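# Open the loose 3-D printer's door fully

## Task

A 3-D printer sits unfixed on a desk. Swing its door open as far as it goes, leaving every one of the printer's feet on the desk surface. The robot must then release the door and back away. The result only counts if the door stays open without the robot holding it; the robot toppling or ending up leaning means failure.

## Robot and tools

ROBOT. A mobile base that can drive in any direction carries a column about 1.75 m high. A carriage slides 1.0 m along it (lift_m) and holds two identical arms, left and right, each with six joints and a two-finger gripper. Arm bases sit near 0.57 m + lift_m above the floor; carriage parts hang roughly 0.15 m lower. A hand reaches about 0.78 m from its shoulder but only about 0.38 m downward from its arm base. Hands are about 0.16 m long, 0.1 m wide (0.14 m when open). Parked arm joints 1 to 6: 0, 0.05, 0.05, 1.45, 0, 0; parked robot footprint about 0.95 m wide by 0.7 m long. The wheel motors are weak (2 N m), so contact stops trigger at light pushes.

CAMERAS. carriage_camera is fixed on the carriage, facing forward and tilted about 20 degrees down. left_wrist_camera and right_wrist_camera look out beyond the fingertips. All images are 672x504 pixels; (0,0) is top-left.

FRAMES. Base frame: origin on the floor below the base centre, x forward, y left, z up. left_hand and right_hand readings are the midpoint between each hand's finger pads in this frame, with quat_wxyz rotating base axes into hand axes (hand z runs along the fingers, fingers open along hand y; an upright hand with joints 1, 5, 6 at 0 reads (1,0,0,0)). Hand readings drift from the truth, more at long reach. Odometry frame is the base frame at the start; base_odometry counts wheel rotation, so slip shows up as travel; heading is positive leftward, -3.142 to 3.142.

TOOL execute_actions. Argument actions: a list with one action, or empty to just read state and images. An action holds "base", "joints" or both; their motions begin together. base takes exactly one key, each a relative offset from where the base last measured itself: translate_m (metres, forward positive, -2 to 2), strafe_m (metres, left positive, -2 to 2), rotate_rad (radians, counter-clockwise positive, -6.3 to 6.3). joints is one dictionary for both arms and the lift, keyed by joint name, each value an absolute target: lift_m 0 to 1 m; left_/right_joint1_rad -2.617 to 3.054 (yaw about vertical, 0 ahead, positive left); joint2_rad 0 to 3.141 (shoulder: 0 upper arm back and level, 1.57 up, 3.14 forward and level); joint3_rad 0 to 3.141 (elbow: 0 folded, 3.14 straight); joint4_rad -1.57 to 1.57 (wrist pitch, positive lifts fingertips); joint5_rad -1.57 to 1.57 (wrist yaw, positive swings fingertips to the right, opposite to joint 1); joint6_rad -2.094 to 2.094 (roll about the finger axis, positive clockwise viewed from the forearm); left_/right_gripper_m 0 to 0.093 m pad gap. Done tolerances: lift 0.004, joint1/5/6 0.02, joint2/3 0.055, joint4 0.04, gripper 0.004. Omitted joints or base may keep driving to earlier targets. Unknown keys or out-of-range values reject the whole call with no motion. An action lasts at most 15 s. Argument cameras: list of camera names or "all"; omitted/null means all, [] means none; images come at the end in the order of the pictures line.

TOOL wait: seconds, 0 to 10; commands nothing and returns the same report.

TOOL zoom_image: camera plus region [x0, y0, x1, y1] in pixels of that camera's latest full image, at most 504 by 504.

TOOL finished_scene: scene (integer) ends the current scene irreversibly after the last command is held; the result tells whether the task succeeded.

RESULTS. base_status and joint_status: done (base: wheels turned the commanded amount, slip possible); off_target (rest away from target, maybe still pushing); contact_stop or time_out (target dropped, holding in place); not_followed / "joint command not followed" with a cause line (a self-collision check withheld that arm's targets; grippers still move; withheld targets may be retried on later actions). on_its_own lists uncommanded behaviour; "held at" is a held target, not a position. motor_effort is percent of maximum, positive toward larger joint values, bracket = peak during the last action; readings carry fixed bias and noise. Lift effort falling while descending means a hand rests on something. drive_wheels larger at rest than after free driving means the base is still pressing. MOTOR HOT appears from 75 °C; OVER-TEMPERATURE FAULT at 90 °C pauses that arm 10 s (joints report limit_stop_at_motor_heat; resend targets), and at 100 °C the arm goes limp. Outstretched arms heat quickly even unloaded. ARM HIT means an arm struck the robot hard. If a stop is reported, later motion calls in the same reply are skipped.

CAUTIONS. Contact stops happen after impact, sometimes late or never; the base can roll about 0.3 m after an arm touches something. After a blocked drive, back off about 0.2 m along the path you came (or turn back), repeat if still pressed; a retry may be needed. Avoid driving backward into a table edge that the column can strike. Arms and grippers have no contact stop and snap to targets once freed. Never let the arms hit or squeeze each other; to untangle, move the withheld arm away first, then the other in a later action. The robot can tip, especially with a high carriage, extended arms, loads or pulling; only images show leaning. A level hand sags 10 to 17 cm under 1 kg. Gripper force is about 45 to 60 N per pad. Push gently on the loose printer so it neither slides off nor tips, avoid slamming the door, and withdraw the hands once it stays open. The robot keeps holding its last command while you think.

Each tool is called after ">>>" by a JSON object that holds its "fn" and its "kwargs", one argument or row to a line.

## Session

>>> {"fn": "execute_actions", "kwargs": {
  "actions": [],
  "cameras": ["carriage_camera"]
}}

Scene clock: 0.00 s.
base_odometry: x=+0.000 y=+0.000 heading=+0.000 (m, m, rad; odometry frame)
base_status: not commanded
joint_positions: lift_m=+0.297 left_joint1_rad=+0.026 left_joint2_rad=+0.050 left_joint3_rad=+0.053 left_joint4_rad=+1.396 left_joint5_rad=+0.032 left_joint6_rad=+0.021 left_gripper_m=+0.095 right_joint1_rad=-0.031 right_joint2_rad=+0.031 right_joint3_rad=+0.040 right_joint4_rad=+1.468 right_joint5_rad=+0.004 right_joint6_rad=-0.034 right_gripper_m=+0.094
joint_status: not commanded
motor_effort: lift_m=+17 drive_wheels=+2 (%)
left_hand: x=+0.3079 y=+0.3256 z=+1.2760 quat_wxyz=(+0.996, +0.016, +0.086, +0.022) (m; base frame)
right_hand: x=+0.2881 y=-0.3314 z=+1.2751 quat_wxyz=(+0.998, +0.002, +0.047, -0.032) (m; base frame)
pictures: carriage_camera
Images, in order (width x height): carriage_camera 672x504.

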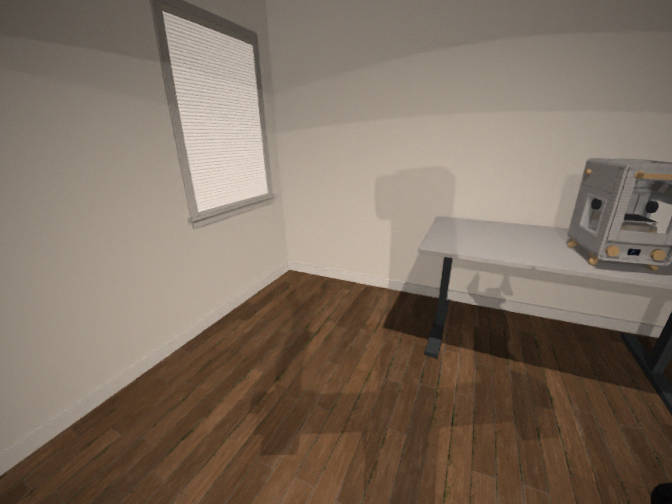

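>>> {"fn": "execute_actions", "kwargs": {
  "actions": [
    {"base":{"rotate_rad":-0.42},"joints":{"lift_m":0.23}}
  ],
  "cameras": ["carriage_camera"]
}}

>>> {"fn": "execute_actions", "kwargs": {
  "actions": [
    {"base":{"strafe_m":-0.4},"joints":{"right_joint2_rad":1.3,"right_joint3_rad":1.0,"right_joint4_rad":0.3,"right_joint6_rad":1.57,"right_joint1_rad":0}}
  ],
  "cameras": ["carriage_camera","right_wrist_camera"]
}}

Scene clock: 4.20 s.
base_odometry: x=+0.000 y=+0.000 heading=-0.418 (m, m, rad; odometry frame)
base_status: done
joint_positions: lift_m=+0.230 left_joint1_rad=+0.026 left_joint2_rad=+0.050 left_joint3_rad=+0.053 left_joint4_rad=+1.397 left_joint5_rad=+0.032 left_joint6_rad=+0.021 left_gripper_m=+0.095 right_joint1_rad=-0.031 right_joint2_rad=+0.031 right_joint3_rad=+0.040 right_joint4_rad=+1.467 right_joint5_rad=+0.004 right_joint6_rad=-0.034 right_gripper_m=+0.094
joint_status: all done
motor_effort: lift_m=+16(16) drive_wheels=+16(34) (%)
left_hand: x=+0.3077 y=+0.3256 z=+1.2089 quat_wxyz=(+0.996, +0.016, +0.085, +0.022) (m; base frame)
right_hand: x=+0.2884 y=-0.3314 z=+1.2079 quat_wxyz=(+0.998, +0.002, +0.047, -0.032) (m; base frame)
pictures: carriage_camera
Images, in order (width x height): carriage_camera 672x504.

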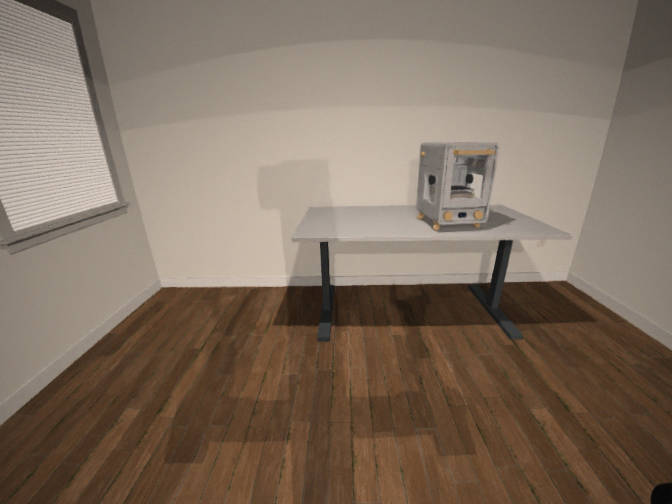

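Scene clock: 7.13 s.
base_odometry: x=-0.163 y=-0.365 heading=-0.420 (m, m, rad; odometry frame)
base_status: done
joint_positions: lift_m=+0.230 left_joint1_rad=+0.026 left_joint2_rad=+0.050 left_joint3_rad=+0.053 left_joint4_rad=+1.397 left_joint5_rad=+0.032 left_joint6_rad=+0.021 left_gripper_m=+0.095 right_joint1_rad=-0.011 right_joint2_rad=+1.304 right_joint3_rad=+0.969 right_joint4_rad=+0.291 right_joint5_rad=+0.004 right_joint6_rad=+1.561 right_gripper_m=+0.094
joint_status: all done
motor_effort: lift_m=+16(16) drive_wheels=-17(46) (%)
left_hand: x=+0.3077 y=+0.3256 z=+1.2089 quat_wxyz=(+0.996, +0.016, +0.085, +0.022) (m; base frame)
right_hand: x=+0.7116 y=-0.3354 z=+1.1131 quat_wxyz=(+0.495, +0.512, +0.509, +0.483) (m; base frame)
pictures: carriage_camera, right_wrist_camera
Images, in order (width x height): carriage_camera 672x504, right_wrist_camera 672x504.

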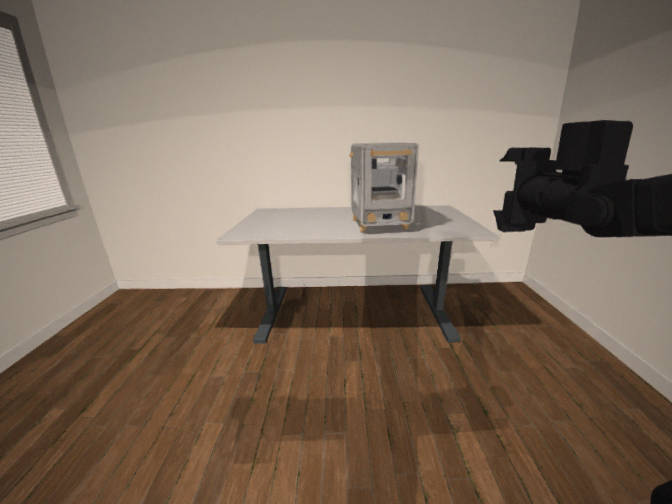

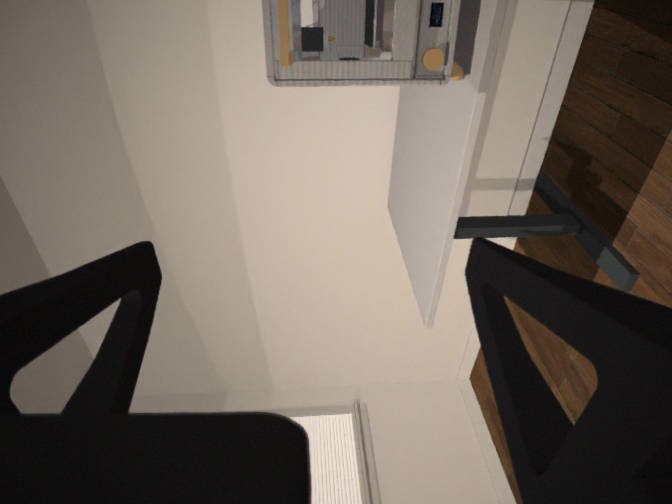

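>>> {"fn": "execute_actions", "kwargs": {
  "actions": [
    {"base":{"translate_m":0.62}}
  ],
  "cameras": ["carriage_camera","right_wrist_camera"]
}}

Scene clock: 13.03 s.
base_odometry: x=+0.402 y=-0.619 heading=-0.422 (m, m, rad; odometry frame)
base_status: done
joint_positions: lift_m=+0.230 left_joint1_rad=+0.026 left_joint2_rad=+0.050 left_joint3_rad=+0.053 left_joint4_rad=+1.396 left_joint5_rad=+0.032 left_joint6_rad=+0.021 left_gripper_m=+0.095 right_joint1_rad=-0.008 right_joint2_rad=+1.304 right_joint3_rad=+0.969 right_joint4_rad=+0.294 right_joint5_rad=+0.005 right_joint6_rad=+1.561 right_gripper_m=+0.094
joint_status: not commanded
motor_effort: lift_m=+16(16) drive_wheels=-14(38) (%)
left_hand: x=+0.3078 y=+0.3256 z=+1.2089 quat_wxyz=(+0.996, +0.016, +0.086, +0.022) (m; base frame)
right_hand: x=+0.7116 y=-0.3346 z=+1.1138 quat_wxyz=(+0.496, +0.511, +0.509, +0.484) (m; base frame)
pictures: carriage_camera, right_wrist_camera
Images, in order (width x height): carriage_camera 672x504, right_wrist_camera 672x504.

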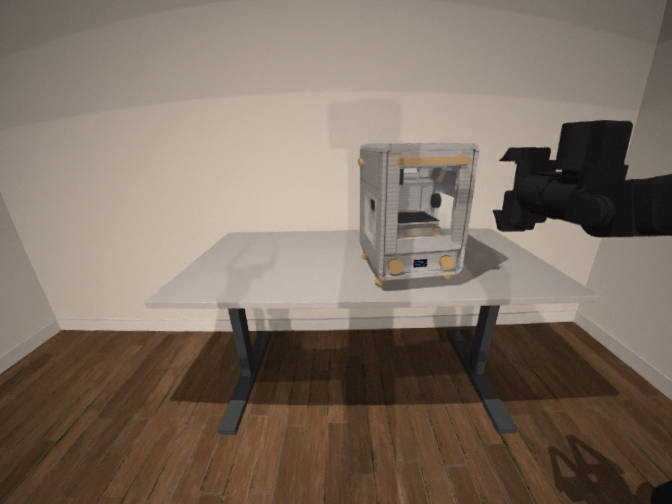

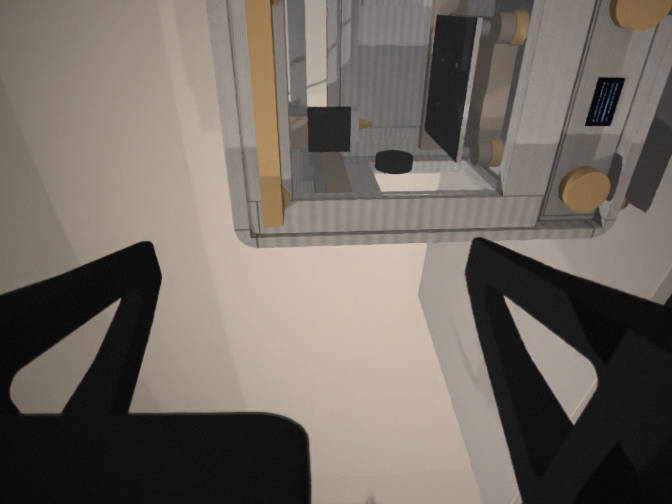

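>>> {"fn": "execute_actions", "kwargs": {
  "actions": [
    {"base":{"strafe_m":0.09},"joints":{"lift_m":0.245,"right_joint5_rad":0.2,"right_gripper_m":0.07}}
  ],
  "cameras": []
}}

>>> {"fn": "execute_actions", "kwargs": {
  "actions": [
    {"base":{"translate_m":0.13}}
  ],
  "cameras": ["carriage_camera","right_wrist_camera"]
}}

Scene clock: 17.67 s.
base_odometry: x=+0.439 y=-0.537 heading=-0.422 (m, m, rad; odometry frame)
base_status: done
joint_positions: lift_m=+0.245 left_joint1_rad=+0.026 left_joint2_rad=+0.050 left_joint3_rad=+0.053 left_joint4_rad=+1.396 left_joint5_rad=+0.032 left_joint6_rad=+0.021 left_gripper_m=+0.095 right_joint1_rad=-0.008 right_joint2_rad=+1.304 right_joint3_rad=+0.980 right_joint4_rad=+0.299 right_joint5_rad=+0.197 right_joint6_rad=+1.562 right_gripper_m=+0.070
joint_status: all done
motor_effort: lift_m=+18(22) drive_wheels=-8(36) (%)
left_hand: x=+0.3080 y=+0.3256 z=+1.2235 quat_wxyz=(+0.996, +0.016, +0.086, +0.022) (m; base frame)
right_hand: x=+0.7084 y=-0.3672 z=+1.1350 quat_wxyz=(+0.545, +0.552, +0.455, +0.437) (m; base frame)
pictures: none
No camera images: the call's "cameras" was empty. Leave "cameras" out to get every camera's image.

Scene clock: 19.50 s.
base_odometry: x=+0.558 y=-0.590 heading=-0.421 (m, m, rad; odometry frame)
base_status: done
joint_positions: lift_m=+0.245 left_joint1_rad=+0.026 left_joint2_rad=+0.050 left_joint3_rad=+0.053 left_joint4_rad=+1.396 left_joint5_rad=+0.032 left_joint6_rad=+0.021 left_gripper_m=+0.095 right_joint1_rad=-0.008 right_joint2_rad=+1.304 right_joint3_rad=+0.980 right_joint4_rad=+0.298 right_joint5_rad=+0.198 right_joint6_rad=+1.562 right_gripper_m=+0.070
joint_status: not commanded
motor_effort: lift_m=+18(18) drive_wheels=-13(37) (%)
left_hand: x=+0.3079 y=+0.3256 z=+1.2236 quat_wxyz=(+0.996, +0.016, +0.086, +0.022) (m; base frame)
right_hand: x=+0.7084 y=-0.3672 z=+1.1349 quat_wxyz=(+0.545, +0.552, +0.455, +0.437) (m; base frame)
pictures: carriage_camera, right_wrist_camera
Images, in order (width x height): carriage_camera 672x504, right_wrist_camera 672x504.

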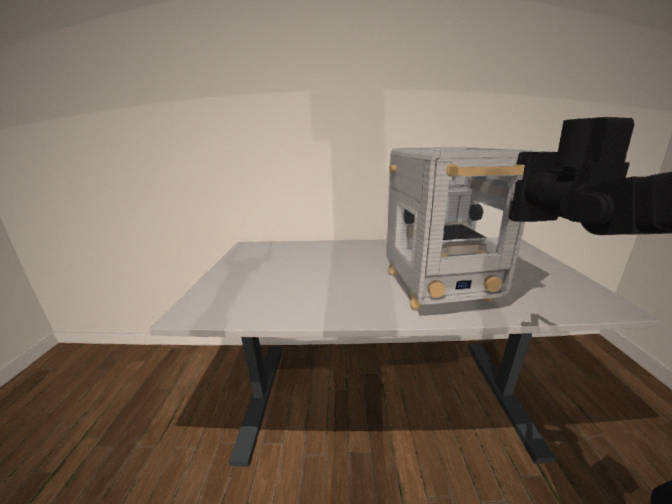

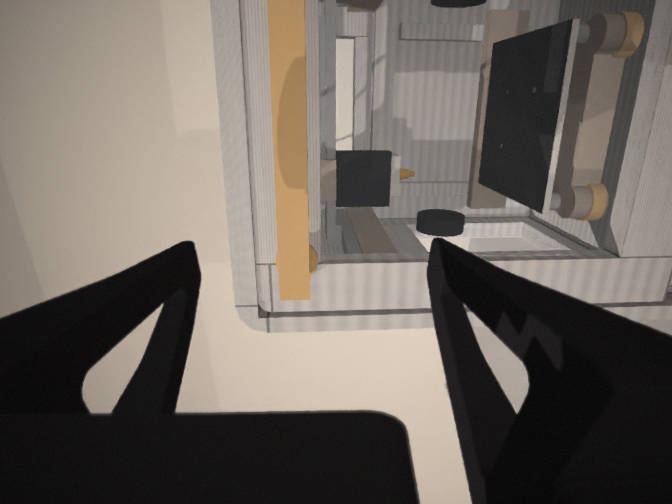

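>>> {"fn": "execute_actions", "kwargs": {
  "actions": [
    {"base":{"strafe_m":-0.05},"joints":{"lift_m":0.252,"right_joint5_rad":-0.15}}
  ],
  "cameras": []
}}

>>> {"fn": "execute_actions", "kwargs": {
  "actions": [
    {"base":{"translate_m":0.05}}
  ],
  "cameras": ["carriage_camera","right_wrist_camera"]
}}

Scene clock: 23.70 s.
base_odometry: x=+0.538 y=-0.636 heading=-0.420 (m, m, rad; odometry frame)
base_status: done
joint_positions: lift_m=+0.252 left_joint1_rad=+0.026 left_joint2_rad=+0.050 left_joint3_rad=+0.053 left_joint4_rad=+1.396 left_joint5_rad=+0.032 left_joint6_rad=+0.021 left_gripper_m=+0.095 right_joint1_rad=-0.007 right_joint2_rad=+1.303 right_joint3_rad=+0.980 right_joint4_rad=+0.298 right_joint5_rad=-0.145 right_joint6_rad=+1.562 right_gripper_m=+0.070
joint_status: all done
motor_effort: lift_m=+18(21) drive_wheels=+3(36) (%)
left_hand: x=+0.3080 y=+0.3256 z=+1.2306 quat_wxyz=(+0.996, +0.016, +0.086, +0.022) (m; base frame)
right_hand: x=+0.7103 y=-0.3082 z=+1.1421 quat_wxyz=(+0.460, +0.468, +0.541, +0.526) (m; base frame)
pictures: none
No camera images: the call's "cameras" was empty. Leave "cameras" out to get every camera's image.

Scene clock: 25.00 s.
base_odometry: x=+0.584 y=-0.657 heading=-0.422 (m, m, rad; odometry frame)
base_status: done
joint_positions: lift_m=+0.252 left_joint1_rad=+0.026 left_joint2_rad=+0.050 left_joint3_rad=+0.053 left_joint4_rad=+1.396 left_joint5_rad=+0.032 left_joint6_rad=+0.021 left_gripper_m=+0.095 right_joint1_rad=-0.007 right_joint2_rad=+1.303 right_joint3_rad=+0.980 right_joint4_rad=+0.298 right_joint5_rad=-0.146 right_joint6_rad=+1.562 right_gripper_m=+0.070
joint_status: not commanded
motor_effort: lift_m=+18(18) drive_wheels=-12(38) (%)
left_hand: x=+0.3078 y=+0.3256 z=+1.2306 quat_wxyz=(+0.996, +0.016, +0.086, +0.022) (m; base frame)
right_hand: x=+0.7102 y=-0.3081 z=+1.1420 quat_wxyz=(+0.460, +0.468, +0.541, +0.526) (m; base frame)
pictures: carriage_camera, right_wrist_camera
Images, in order (width x height): carriage_camera 672x504, right_wrist_camera 672x504.

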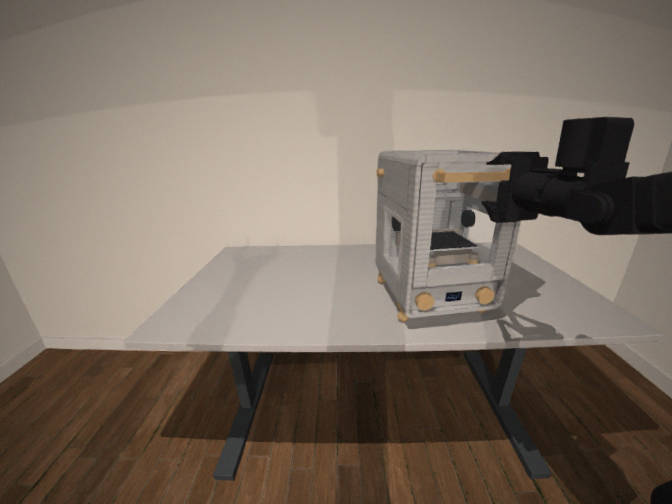

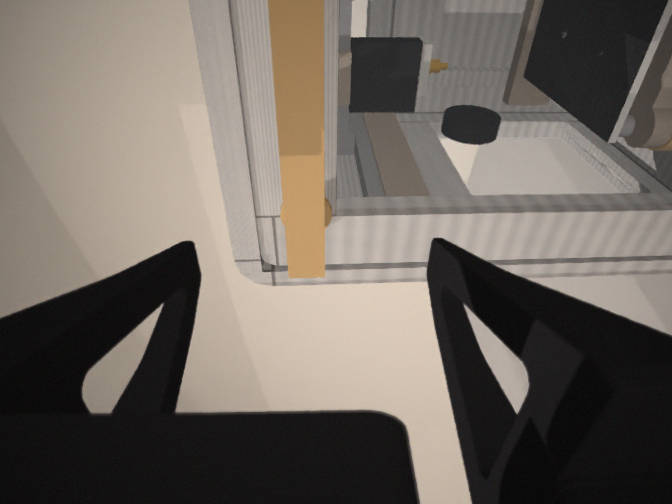

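>>> {"fn": "execute_actions", "kwargs": {
  "actions": [
    {"base":{"strafe_m":0.06},"joints":{"right_gripper_m":0.05}}
  ],
  "cameras": []
}}

>>> {"fn": "execute_actions", "kwargs": {
  "actions": [
    {"base":{"translate_m":0.05}}
  ],
  "cameras": ["carriage_camera","right_wrist_camera"]
}}

Scene clock: 28.33 s.
base_odometry: x=+0.609 y=-0.602 heading=-0.422 (m, m, rad; odometry frame)
base_status: done
joint_positions: lift_m=+0.252 left_joint1_rad=+0.026 left_joint2_rad=+0.050 left_joint3_rad=+0.053 left_joint4_rad=+1.396 left_joint5_rad=+0.032 left_joint6_rad=+0.021 left_gripper_m=+0.095 right_joint1_rad=-0.007 right_joint2_rad=+1.303 right_joint3_rad=+0.980 right_joint4_rad=+0.298 right_joint5_rad=-0.147 right_joint6_rad=+1.562 right_gripper_m=+0.050
joint_status: all done
motor_effort: lift_m=+18(18) drive_wheels=-5(38) (%)
left_hand: x=+0.3079 y=+0.3256 z=+1.2306 quat_wxyz=(+0.996, +0.016, +0.086, +0.022) (m; base frame)
right_hand: x=+0.7102 y=-0.3079 z=+1.1420 quat_wxyz=(+0.459, +0.468, +0.542, +0.526) (m; base frame)
pictures: none
No camera images: the call's "cameras" was empty. Leave "cameras" out to get every camera's image.

Scene clock: 29.63 s.
base_odometry: x=+0.655 y=-0.622 heading=-0.421 (m, m, rad; odometry frame)
base_status: done
joint_positions: lift_m=+0.252 left_joint1_rad=+0.026 left_joint2_rad=+0.050 left_joint3_rad=+0.053 left_joint4_rad=+1.396 left_joint5_rad=+0.032 left_joint6_rad=+0.021 left_gripper_m=+0.095 right_joint1_rad=-0.007 right_joint2_rad=+1.303 right_joint3_rad=+0.980 right_joint4_rad=+0.298 right_joint5_rad=-0.147 right_joint6_rad=+1.562 right_gripper_m=+0.050
joint_status: not commanded
motor_effort: lift_m=+18(18) drive_wheels=-11(38) (%)
left_hand: x=+0.3079 y=+0.3256 z=+1.2306 quat_wxyz=(+0.996, +0.016, +0.086, +0.022) (m; base frame)
right_hand: x=+0.7102 y=-0.3079 z=+1.1419 quat_wxyz=(+0.459, +0.468, +0.542, +0.526) (m; base frame)
pictures: carriage_camera, right_wrist_camera
Images, in order (width x height): carriage_camera 672x504, right_wrist_camera 672x504.

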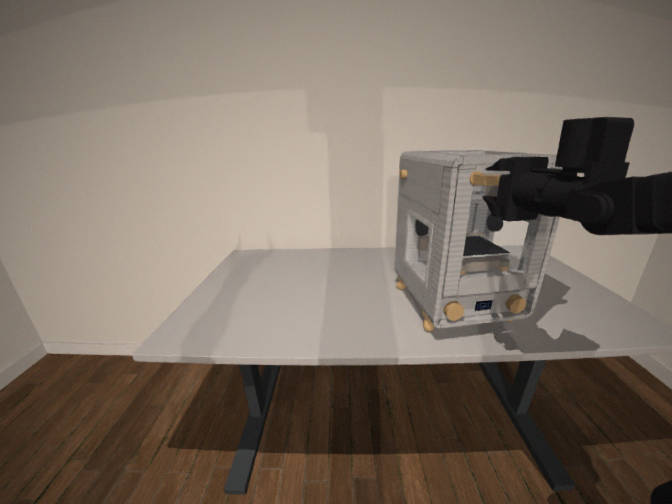

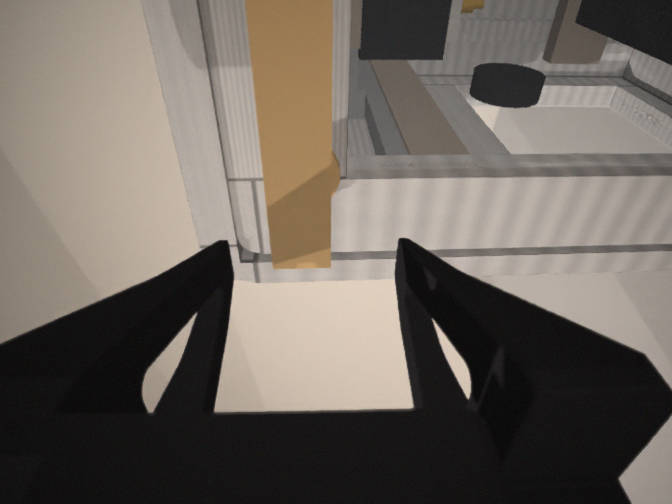

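>>> {"fn": "execute_actions", "kwargs": {
  "actions": [
    {"base":{"strafe_m":0.055},"joints":{"lift_m":0.255}}
  ],
  "cameras": ["right_wrist_camera"]
}}

>>> {"fn": "execute_actions", "kwargs": {
  "actions": [
    {"base":{"translate_m":0.02}}
  ],
  "cameras": ["carriage_camera","right_wrist_camera"]
}}

Scene clock: 35.10 s.
base_odometry: x=+0.678 y=-0.572 heading=-0.422 (m, m, rad; odometry frame)
base_status: done
joint_positions: lift_m=+0.255 left_joint1_rad=+0.026 left_joint2_rad=+0.050 left_joint3_rad=+0.053 left_joint4_rad=+1.396 left_joint5_rad=+0.032 left_joint6_rad=+0.021 left_gripper_m=+0.095 right_joint1_rad=-0.007 right_joint2_rad=+1.304 right_joint3_rad=+0.980 right_joint4_rad=+0.299 right_joint5_rad=-0.148 right_joint6_rad=+1.562 right_gripper_m=+0.050
joint_status: all done
motor_effort: lift_m=+18(21) drive_wheels=+2(34) (%)
left_hand: x=+0.3080 y=+0.3256 z=+1.2335 quat_wxyz=(+0.996, +0.016, +0.086, +0.022) (m; base frame)
right_hand: x=+0.7103 y=-0.3078 z=+1.1450 quat_wxyz=(+0.459, +0.468, +0.542, +0.526) (m; base frame)
pictures: right_wrist_camera
Images, in order (width x height): right_wrist_camera 672x504.

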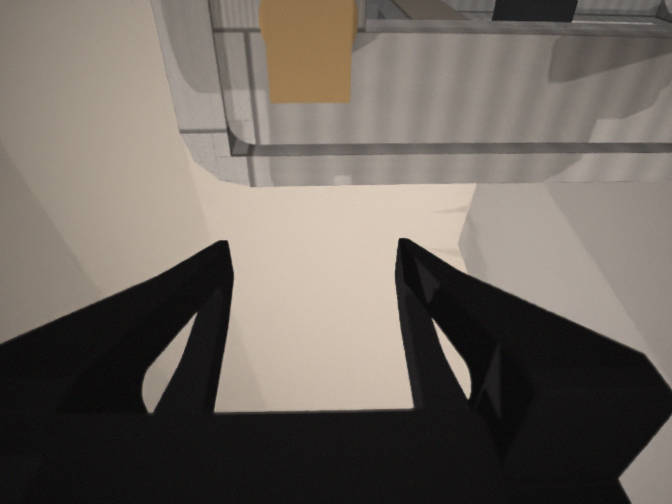

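Scene clock: 36.07 s.
base_odometry: x=+0.696 y=-0.580 heading=-0.421 (m, m, rad; odometry frame)
base_status: done
joint_positions: lift_m=+0.255 left_joint1_rad=+0.026 left_joint2_rad=+0.050 left_joint3_rad=+0.053 left_joint4_rad=+1.396 left_joint5_rad=+0.032 left_joint6_rad=+0.021 left_gripper_m=+0.095 right_joint1_rad=-0.007 right_joint2_rad=+1.304 right_joint3_rad=+0.980 right_joint4_rad=+0.297 right_joint5_rad=-0.148 right_joint6_rad=+1.562 right_gripper_m=+0.050
joint_status: not commanded
motor_effort: lift_m=+18(18) drive_wheels=-13(29) (%)
left_hand: x=+0.3080 y=+0.3256 z=+1.2335 quat_wxyz=(+0.996, +0.016, +0.086, +0.022) (m; base frame)
right_hand: x=+0.7103 y=-0.3078 z=+1.1446 quat_wxyz=(+0.459, +0.468, +0.542, +0.526) (m; base frame)
pictures: carriage_camera, right_wrist_camera
Images, in order (width x height): carriage_camera 672x504, right_wrist_camera 672x504.

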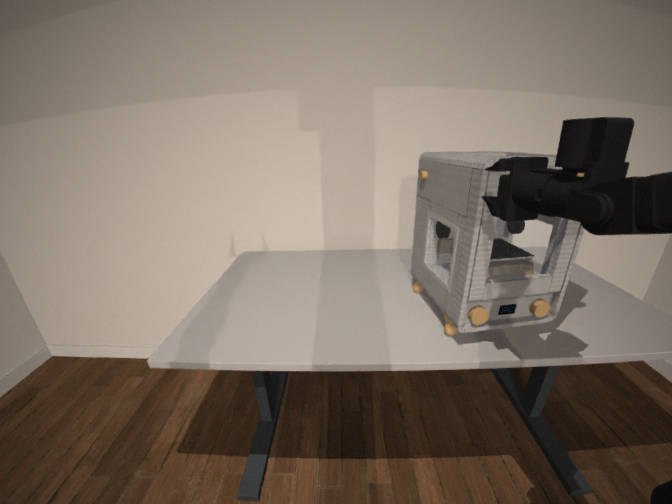

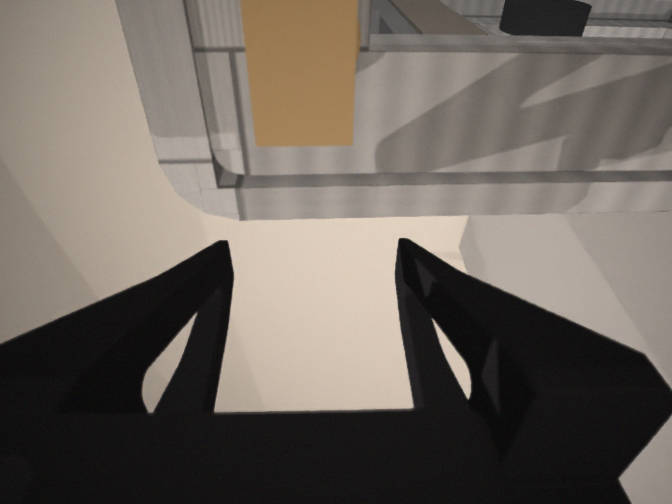

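>>> {"fn": "execute_actions", "kwargs": {
  "actions": [
    {"base":{"translate_m":-0.02}}
  ],
  "cameras": []
}}

>>> {"fn": "execute_actions", "kwargs": {
  "actions": [
    {"base":{"strafe_m":-0.11},"joints":{"right_joint5_rad":-0.2}}
  ],
  "cameras": []
}}

>>> {"fn": "execute_actions", "kwargs": {
  "actions": [
    {"base":{"translate_m":0.045}}
  ],
  "cameras": ["carriage_camera","right_wrist_camera"]
}}

Scene clock: 40.50 s.
base_odometry: x=+0.678 y=-0.572 heading=-0.421 (m, m, rad; odometry frame)
base_status: done
joint_positions: lift_m=+0.255 left_joint1_rad=+0.026 left_joint2_rad=+0.050 left_joint3_rad=+0.053 left_joint4_rad=+1.396 left_joint5_rad=+0.032 left_joint6_rad=+0.021 left_gripper_m=+0.095 right_joint1_rad=-0.007 right_joint2_rad=+1.304 right_joint3_rad=+0.980 right_joint4_rad=+0.296 right_joint5_rad=-0.148 right_joint6_rad=+1.562 right_gripper_m=+0.050
joint_status: not commanded
motor_effort: lift_m=+18(18) drive_wheels=+2(36) (%)
left_hand: x=+0.3078 y=+0.3256 z=+1.2335 quat_wxyz=(+0.996, +0.016, +0.086, +0.022) (m; base frame)
right_hand: x=+0.7103 y=-0.3078 z=+1.1444 quat_wxyz=(+0.459, +0.468, +0.542, +0.526) (m; base frame)
pictures: none
No camera images: the call's "cameras" was empty. Leave "cameras" out to get every camera's image.

Scene clock: 42.23 s.
base_odometry: x=+0.633 y=-0.673 heading=-0.420 (m, m, rad; odometry frame)
base_status: done
joint_positions: lift_m=+0.255 left_joint1_rad=+0.026 left_joint2_rad=+0.050 left_joint3_rad=+0.053 left_joint4_rad=+1.396 left_joint5_rad=+0.032 left_joint6_rad=+0.021 left_gripper_m=+0.095 right_joint1_rad=-0.007 right_joint2_rad=+1.304 right_joint3_rad=+0.980 right_joint4_rad=+0.296 right_joint5_rad=-0.198 right_joint6_rad=+1.562 right_gripper_m=+0.050
joint_status: all done
motor_effort: lift_m=+18(18) drive_wheels=-9(38) (%)
left_hand: x=+0.3080 y=+0.3256 z=+1.2335 quat_wxyz=(+0.996, +0.016, +0.086, +0.022) (m; base frame)
right_hand: x=+0.7089 y=-0.2994 z=+1.1444 quat_wxyz=(+0.445, +0.455, +0.553, +0.537) (m; base frame)
pictures: none
No camera images: the call's "cameras" was empty. Leave "cameras" out to get every camera's image.

Scene clock: 43.50 s.
base_odometry: x=+0.674 y=-0.691 heading=-0.422 (m, m, rad; odometry frame)
base_status: done
joint_positions: lift_m=+0.255 left_joint1_rad=+0.026 left_joint2_rad=+0.050 left_joint3_rad=+0.053 left_joint4_rad=+1.396 left_joint5_rad=+0.032 left_joint6_rad=+0.021 left_gripper_m=+0.095 right_joint1_rad=-0.007 right_joint2_rad=+1.304 right_joint3_rad=+0.980 right_joint4_rad=+0.297 right_joint5_rad=-0.198 right_joint6_rad=+1.562 right_gripper_m=+0.050
joint_status: not commanded
motor_effort: lift_m=+18(18) drive_wheels=-12(37) (%)
left_hand: x=+0.3078 y=+0.3256 z=+1.2335 quat_wxyz=(+0.996, +0.016, +0.086, +0.022) (m; base frame)
right_hand: x=+0.7089 y=-0.2993 z=+1.1446 quat_wxyz=(+0.445, +0.455, +0.553, +0.537) (m; base frame)
pictures: carriage_camera, right_wrist_camera
Images, in order (width x height): carriage_camera 672x504, right_wrist_camera 672x504.

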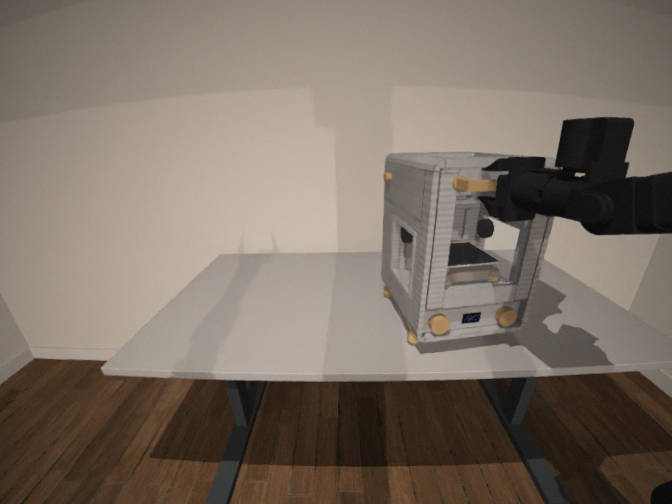

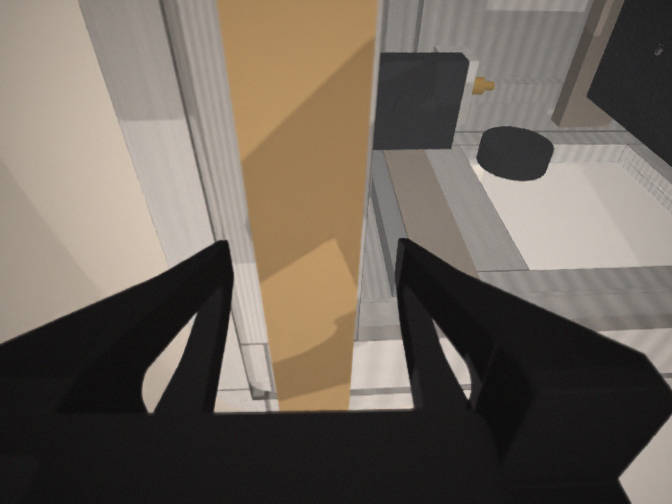

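>>> {"fn": "execute_actions", "kwargs": {
  "actions": [
    {"joints":{"right_gripper_m":0}}
  ],
  "cameras": ["right_wrist_camera"]
}}

>>> {"fn": "execute_actions", "kwargs": {
  "actions": [
    {"base":{"translate_m":-0.035}}
  ],
  "cameras": ["carriage_camera","right_wrist_camera"]
}}

Scene clock: 46.20 s.
base_odometry: x=+0.674 y=-0.691 heading=-0.422 (m, m, rad; odometry frame)
base_status: not commanded
joint_positions: lift_m=+0.255 left_joint1_rad=+0.026 left_joint2_rad=+0.050 left_joint3_rad=+0.053 left_joint4_rad=+1.396 left_joint5_rad=+0.032 left_joint6_rad=+0.021 left_gripper_m=+0.095 right_joint1_rad=-0.007 right_joint2_rad=+1.304 right_joint3_rad=+0.980 right_joint4_rad=+0.298 right_joint5_rad=-0.198 right_joint6_rad=+1.562 right_gripper_m=+0.016
joint_status: right_gripper_m off_target (ended at +0.016, target +0.000)
motor_effort: lift_m=+18(18) drive_wheels=-13(12) (%)
left_hand: x=+0.3078 y=+0.3256 z=+1.2335 quat_wxyz=(+0.996, +0.016, +0.086, +0.022) (m; base frame)
right_hand: x=+0.7089 y=-0.2993 z=+1.1447 quat_wxyz=(+0.445, +0.455, +0.553, +0.538) (m; base frame)
pictures: right_wrist_camera
Images, in order (width x height): right_wrist_camera 672x504.

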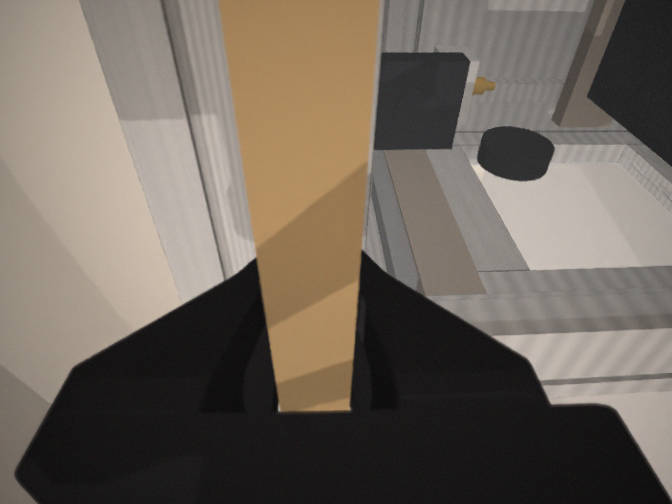

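Scene clock: 47.23 s.
base_odometry: x=+0.643 y=-0.677 heading=-0.421 (m, m, rad; odometry frame)
base_status: done
joint_positions: lift_m=+0.255 left_joint1_rad=+0.026 left_joint2_rad=+0.050 left_joint3_rad=+0.053 left_joint4_rad=+1.395 left_joint5_rad=+0.032 left_joint6_rad=+0.021 left_gripper_m=+0.095 right_joint1_rad=-0.006 right_joint2_rad=+1.317 right_joint3_rad=+0.982 right_joint4_rad=+0.295 right_joint5_rad=-0.172 right_joint6_rad=+1.560 right_gripper_m=+0.017
joint_status: not commanded
motor_effort: lift_m=+18(18) drive_wheels=-13(45) (%)
left_hand: x=+0.3081 y=+0.3256 z=+1.2335 quat_wxyz=(+0.996, +0.016, +0.086, +0.022) (m; base frame)
right_hand: x=+0.7126 y=-0.3033 z=+1.1392 quat_wxyz=(+0.449, +0.465, +0.551, +0.528) (m; base frame)
pictures: carriage_camera, right_wrist_camera
Images, in order (width x height): carriage_camera 672x504, right_wrist_camera 672x504.

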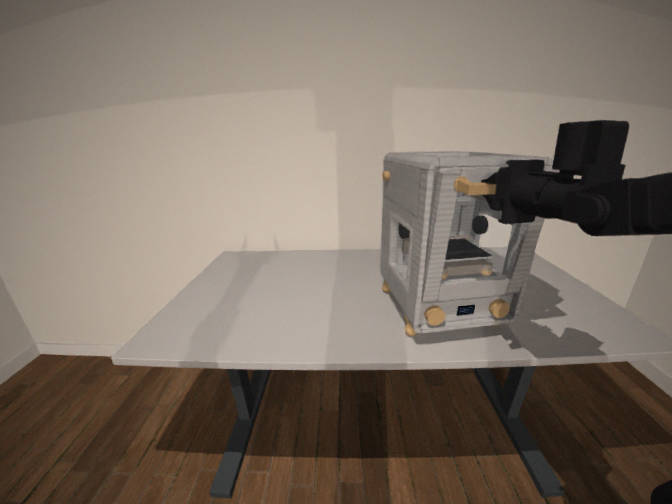

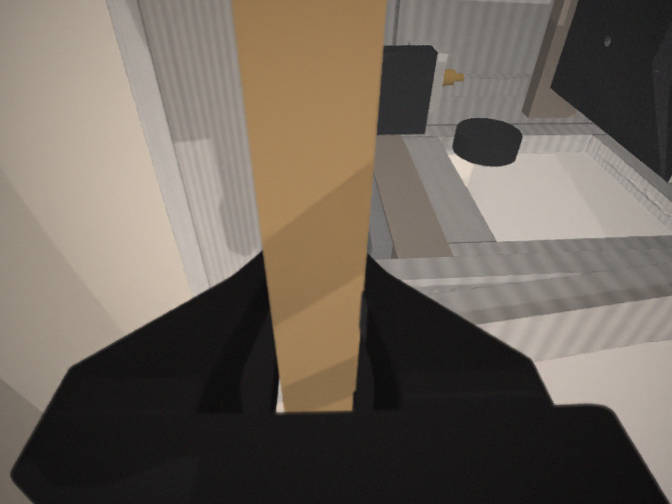

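>>> {"fn": "execute_actions", "kwargs": {
  "actions": [
    {"base":{"strafe_m":-0.02}}
  ],
  "cameras": []
}}

>>> {"fn": "execute_actions", "kwargs": {
  "actions": [
    {"base":{"translate_m":-0.06},"joints":{"right_joint4_rad":0.02,"lift_m":0.285}}
  ],
  "cameras": ["carriage_camera"]
}}

>>> {"fn": "execute_actions", "kwargs": {
  "actions": [
    {"base":{"strafe_m":-0.015}}
  ],
  "cameras": []
}}

>>> {"fn": "execute_actions", "kwargs": {
  "actions": [
    {"base":{"translate_m":-0.05},"joints":{"right_joint4_rad":-0.3,"lift_m":0.29}}
  ],
  "cameras": ["carriage_camera","right_wrist_camera"]
}}

Scene clock: 52.10 s.
base_odometry: x=+0.635 y=-0.696 heading=-0.420 (m, m, rad; odometry frame)
base_status: done
joint_positions: lift_m=+0.255 left_joint1_rad=+0.026 left_joint2_rad=+0.050 left_joint3_rad=+0.053 left_joint4_rad=+1.395 left_joint5_rad=+0.032 left_joint6_rad=+0.021 left_gripper_m=+0.095 right_joint1_rad=+0.012 right_joint2_rad=+1.317 right_joint3_rad=+0.982 right_joint4_rad=+0.293 right_joint5_rad=-0.202 right_joint6_rad=+1.562 right_gripper_m=+0.017
joint_status: not commanded
motor_effort: lift_m=+18(18) drive_wheels=+3(35) (%)
left_hand: x=+0.3081 y=+0.3256 z=+1.2335 quat_wxyz=(+0.996, +0.016, +0.086, +0.022) (m; base frame)
right_hand: x=+0.7109 y=-0.2899 z=+1.1387 quat_wxyz=(+0.434, +0.453, +0.562, +0.539) (m; base frame)
pictures: none
No camera images: the call's "cameras" was empty. Leave "cameras" out to get every camera's image.

Scene clock: 53.50 s.
base_odometry: x=+0.580 y=-0.671 heading=-0.420 (m, m, rad; odometry frame)
base_status: done
joint_positions: lift_m=+0.285 left_joint1_rad=+0.026 left_joint2_rad=+0.050 left_joint3_rad=+0.053 left_joint4_rad=+1.395 left_joint5_rad=+0.032 left_joint6_rad=+0.021 left_gripper_m=+0.095 right_joint1_rad=+0.006 right_joint2_rad=+1.324 right_joint3_rad=+0.982 right_joint4_rad=+0.029 right_joint5_rad=-0.172 right_joint6_rad=+1.550 right_gripper_m=+0.020
joint_status: all done
motor_effort: lift_m=+18(22) drive_wheels=-4(35) (%)
left_hand: x=+0.3082 y=+0.3256 z=+1.2634 quat_wxyz=(+0.996, +0.016, +0.087, +0.022) (m; base frame)
right_hand: x=+0.7022 y=-0.2978 z=+1.1027 quat_wxyz=(+0.369, +0.526, +0.613, +0.461) (m; base frame)
pictures: carriage_camera
Images, in order (width x height): carriage_camera 672x504.

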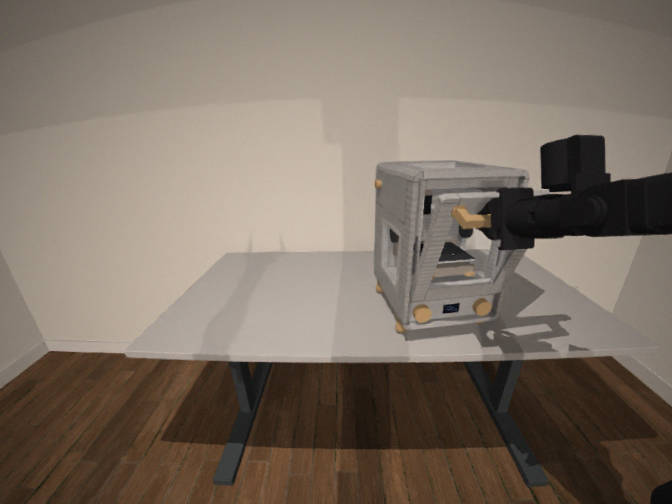

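Scene clock: 54.37 s.
base_odometry: x=+0.574 y=-0.685 heading=-0.420 (m, m, rad; odometry frame)
base_status: done
joint_positions: lift_m=+0.285 left_joint1_rad=+0.026 left_joint2_rad=+0.050 left_joint3_rad=+0.053 left_joint4_rad=+1.395 left_joint5_rad=+0.032 left_joint6_rad=+0.021 left_gripper_m=+0.095 right_joint1_rad=+0.015 right_joint2_rad=+1.322 right_joint3_rad=+0.982 right_joint4_rad=+0.014 right_joint5_rad=-0.217 right_joint6_rad=+1.550 right_gripper_m=+0.020
joint_status: not commanded
motor_effort: lift_m=+18(18) drive_wheels=-4(22) (%)
left_hand: x=+0.3081 y=+0.3256 z=+1.2635 quat_wxyz=(+0.996, +0.016, +0.086, +0.022) (m; base frame)
right_hand: x=+0.6990 y=-0.2865 z=+1.1005 quat_wxyz=(+0.349, +0.516, +0.625, +0.471) (m; base frame)
pictures: none
No camera images: the call's "cameras" was empty. Leave "cameras" out to get every camera's image.

Scene clock: 55.67 s.
base_odometry: x=+0.528 y=-0.665 heading=-0.420 (m, m, rad; odometry frame)
base_status: done
joint_positions: lift_m=+0.290 left_joint1_rad=+0.026 left_joint2_rad=+0.050 left_joint3_rad=+0.053 left_joint4_rad=+1.395 left_joint5_rad=+0.032 left_joint6_rad=+0.021 left_gripper_m=+0.095 right_joint1_rad=+0.013 right_joint2_rad=+1.336 right_joint3_rad=+0.982 right_joint4_rad=-0.369 right_joint5_rad=-0.175 right_joint6_rad=+1.530 right_gripper_m=+0.017
joint_status: right_joint4_rad off_target (ended at -0.369, target -0.300); the others done
motor_effort: lift_m=+19(22) drive_wheels=-1(38) (%)
left_hand: x=+0.3082 y=+0.3256 z=+1.2684 quat_wxyz=(+0.996, +0.016, +0.087, +0.022) (m; base frame)
right_hand: x=+0.6556 y=-0.2949 z=+1.0195 quat_wxyz=(+0.238, +0.598, +0.684, +0.343) (m; base frame)
pictures: carriage_camera, right_wrist_camera
Images, in order (width x height): carriage_camera 672x504, right_wrist_camera 672x504.

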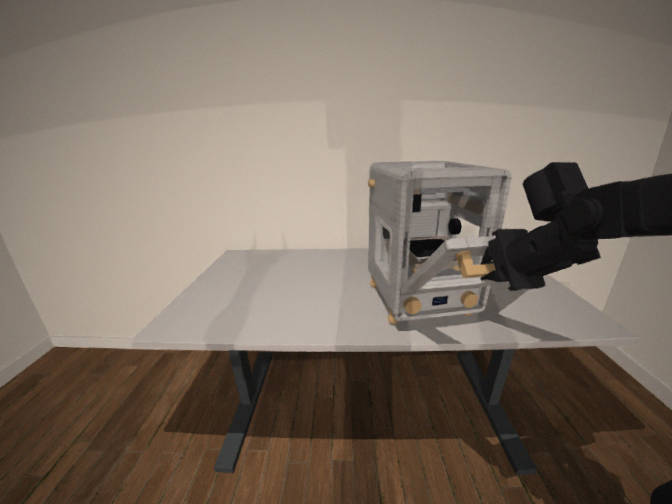

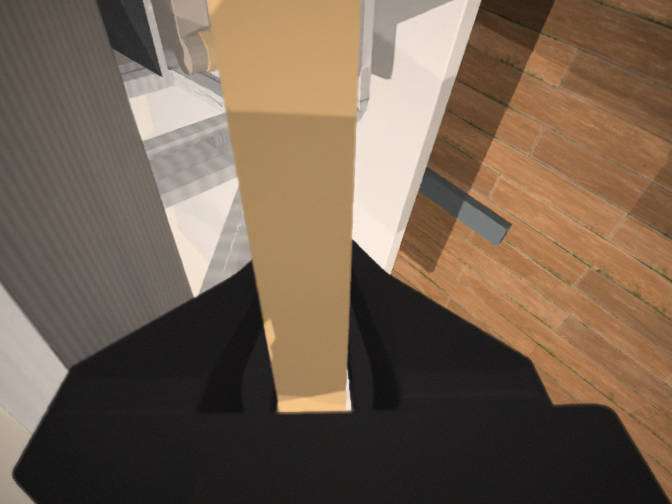

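>>> {"fn": "execute_actions", "kwargs": {
  "actions": [
    {"base":{"translate_m":-0.035},"joints":{"right_joint4_rad":-0.37,"lift_m":0.235}}
  ],
  "cameras": ["carriage_camera"]
}}

>>> {"fn": "execute_actions", "kwargs": {
  "actions": [
    {"joints":{"right_gripper_m":0.05}}
  ],
  "cameras": ["carriage_camera"]
}}

>>> {"fn": "execute_actions", "kwargs": {
  "actions": [
    {"base":{"translate_m":-0.2}}
  ],
  "cameras": ["carriage_camera"]
}}

Scene clock: 62.93 s.
base_odometry: x=+0.496 y=-0.651 heading=-0.421 (m, m, rad; odometry frame)
base_status: done
joint_positions: lift_m=+0.235 left_joint1_rad=+0.026 left_joint2_rad=+0.050 left_joint3_rad=+0.053 left_joint4_rad=+1.395 left_joint5_rad=+0.032 left_joint6_rad=+0.021 left_gripper_m=+0.095 right_joint1_rad=+0.010 right_joint2_rad=+1.336 right_joint3_rad=+0.982 right_joint4_rad=-0.307 right_joint5_rad=-0.171 right_joint6_rad=+1.523 right_gripper_m=+0.016
joint_status: right_joint4_rad off_target (ended at -0.308, target -0.370); the others done
motor_effort: lift_m=+17(17) drive_wheels=+5(34) (%)
left_hand: x=+0.3081 y=+0.3256 z=+1.2137 quat_wxyz=(+0.996, +0.016, +0.086, +0.022) (m; base frame)
right_hand: x=+0.6654 y=-0.2968 z=+0.9760 quat_wxyz=(+0.262, +0.587, +0.677, +0.359) (m; base frame)
pictures: carriage_camera
Images, in order (width x height): carriage_camera 672x504.

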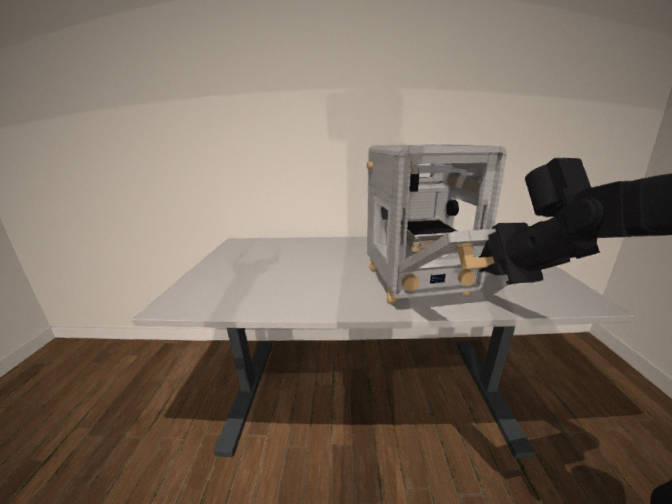

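Scene clock: 63.70 s.
base_odometry: x=+0.496 y=-0.651 heading=-0.421 (m, m, rad; odometry frame)
base_status: not commanded
joint_positions: lift_m=+0.235 left_joint1_rad=+0.026 left_joint2_rad=+0.050 left_joint3_rad=+0.053 left_joint4_rad=+1.395 left_joint5_rad=+0.032 left_joint6_rad=+0.021 left_gripper_m=+0.095 right_joint1_rad=+0.010 right_joint2_rad=+1.318 right_joint3_rad=+0.982 right_joint4_rad=-0.439 right_joint5_rad=-0.187 right_joint6_rad=+1.558 right_gripper_m=+0.050
joint_status: all done
motor_effort: lift_m=+17(17) drive_wheels=-6(7) (%)
left_hand: x=+0.3081 y=+0.3256 z=+1.2137 quat_wxyz=(+0.996, +0.016, +0.086, +0.022) (m; base frame)
right_hand: x=+0.6427 y=-0.2943 z=+0.9589 quat_wxyz=(+0.212, +0.616, +0.681, +0.333) (m; base frame)
pictures: carriage_camera
Images, in order (width x height): carriage_camera 672x504.

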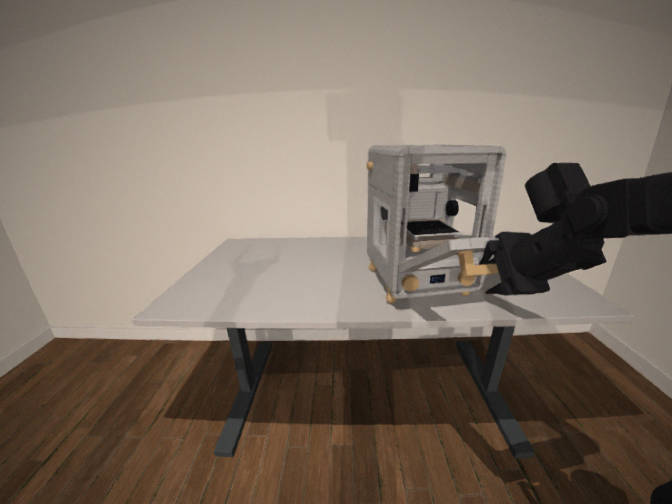

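Scene clock: 65.90 s.
base_odometry: x=+0.313 y=-0.569 heading=-0.421 (m, m, rad; odometry frame)
base_status: done
joint_positions: lift_m=+0.235 left_joint1_rad=+0.026 left_joint2_rad=+0.050 left_joint3_rad=+0.053 left_joint4_rad=+1.396 left_joint5_rad=+0.032 left_joint6_rad=+0.021 left_gripper_m=+0.095 right_joint1_rad=+0.010 right_joint2_rad=+1.311 right_joint3_rad=+0.982 right_joint4_rad=-0.382 right_joint5_rad=-0.195 right_joint6_rad=+1.563 right_gripper_m=+0.050
joint_status: not commanded
on_its_own: right_joint4_rad moved +0.057 to your old target -0.370
motor_effort: lift_m=+17(17) drive_wheels=-5(36) (%)
left_hand: x=+0.3080 y=+0.3256 z=+1.2137 quat_wxyz=(+0.996, +0.016, +0.086, +0.022) (m; base frame)
right_hand: x=+0.6514 y=-0.2929 z=+0.9720 quat_wxyz=(+0.230, +0.605, +0.674, +0.356) (m; base frame)
pictures: carriage_camera
Images, in order (width x height): carriage_camera 672x504.

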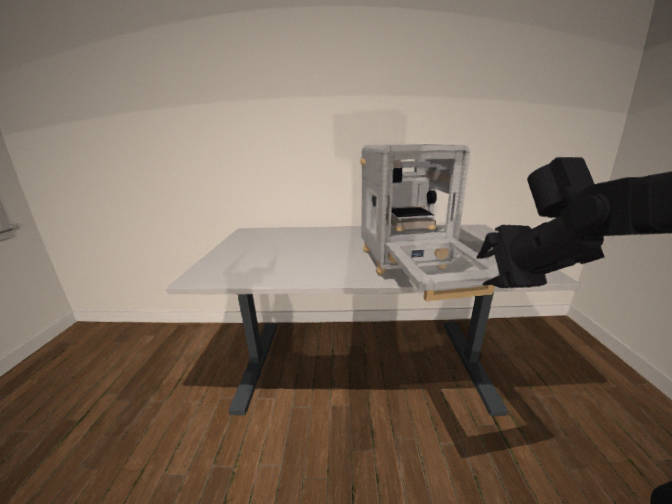

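>>> {"fn": "execute_actions", "kwargs": {
  "actions": [
    {"base":{"translate_m":-0.3},"joints":{"lift_m":0.02,"right_joint2_rad":0.05,"right_joint3_rad":0.05,"right_joint4_rad":1.45,"right_joint6_rad":0}}
  ],
  "cameras": ["carriage_camera"]
}}

>>> {"fn": "zoom_image", "kwargs": {
  "camera": "carriage_camera",
  "region": [300,80,520,280]
}}

Scene clock: 70.33 s.
base_odometry: x=+0.039 y=-0.447 heading=-0.421 (m, m, rad; odometry frame)
base_status: done
joint_positions: lift_m=+0.020 left_joint1_rad=+0.026 left_joint2_rad=+0.050 left_joint3_rad=+0.053 left_joint4_rad=+1.395 left_joint5_rad=+0.032 left_joint6_rad=+0.021 left_gripper_m=+0.095 right_joint1_rad=+0.010 right_joint2_rad=+0.054 right_joint3_rad=+0.063 right_joint4_rad=+1.453 right_joint5_rad=-0.197 right_joint6_rad=+0.009 right_gripper_m=+0.050
joint_status: all done
motor_effort: lift_m=+16(16) drive_wheels=-6(37) (%)
left_hand: x=+0.3081 y=+0.3256 z=+0.9988 quat_wxyz=(+0.996, +0.016, +0.086, +0.022) (m; base frame)
right_hand: x=+0.2911 y=-0.2960 z=+1.0004 quat_wxyz=(+0.994, -0.098, +0.054, +0.014) (m; base frame)
pictures: carriage_camera
Images, in order (width x height): carriage_camera 672x504.

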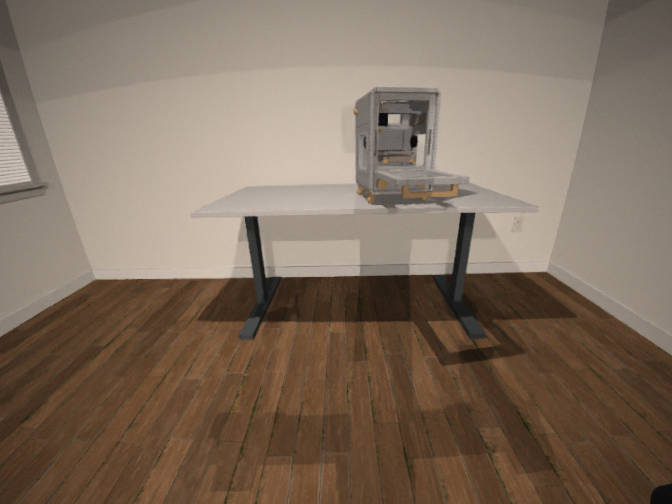

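Region (300, 80, 520, 280) of carriage_camera's 672x504 image, scaled by 2.291, with more detail than that image has; it fills the top 458 rows of this view, and the rest is white.

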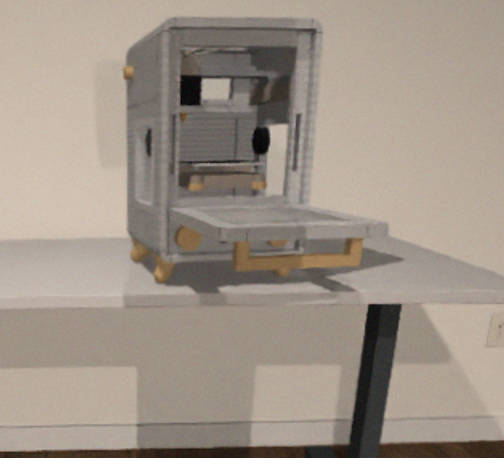

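>>> {"fn": "finished_scene", "kwargs": {
  "scene": 2
}}

The scene is finished: the task was done.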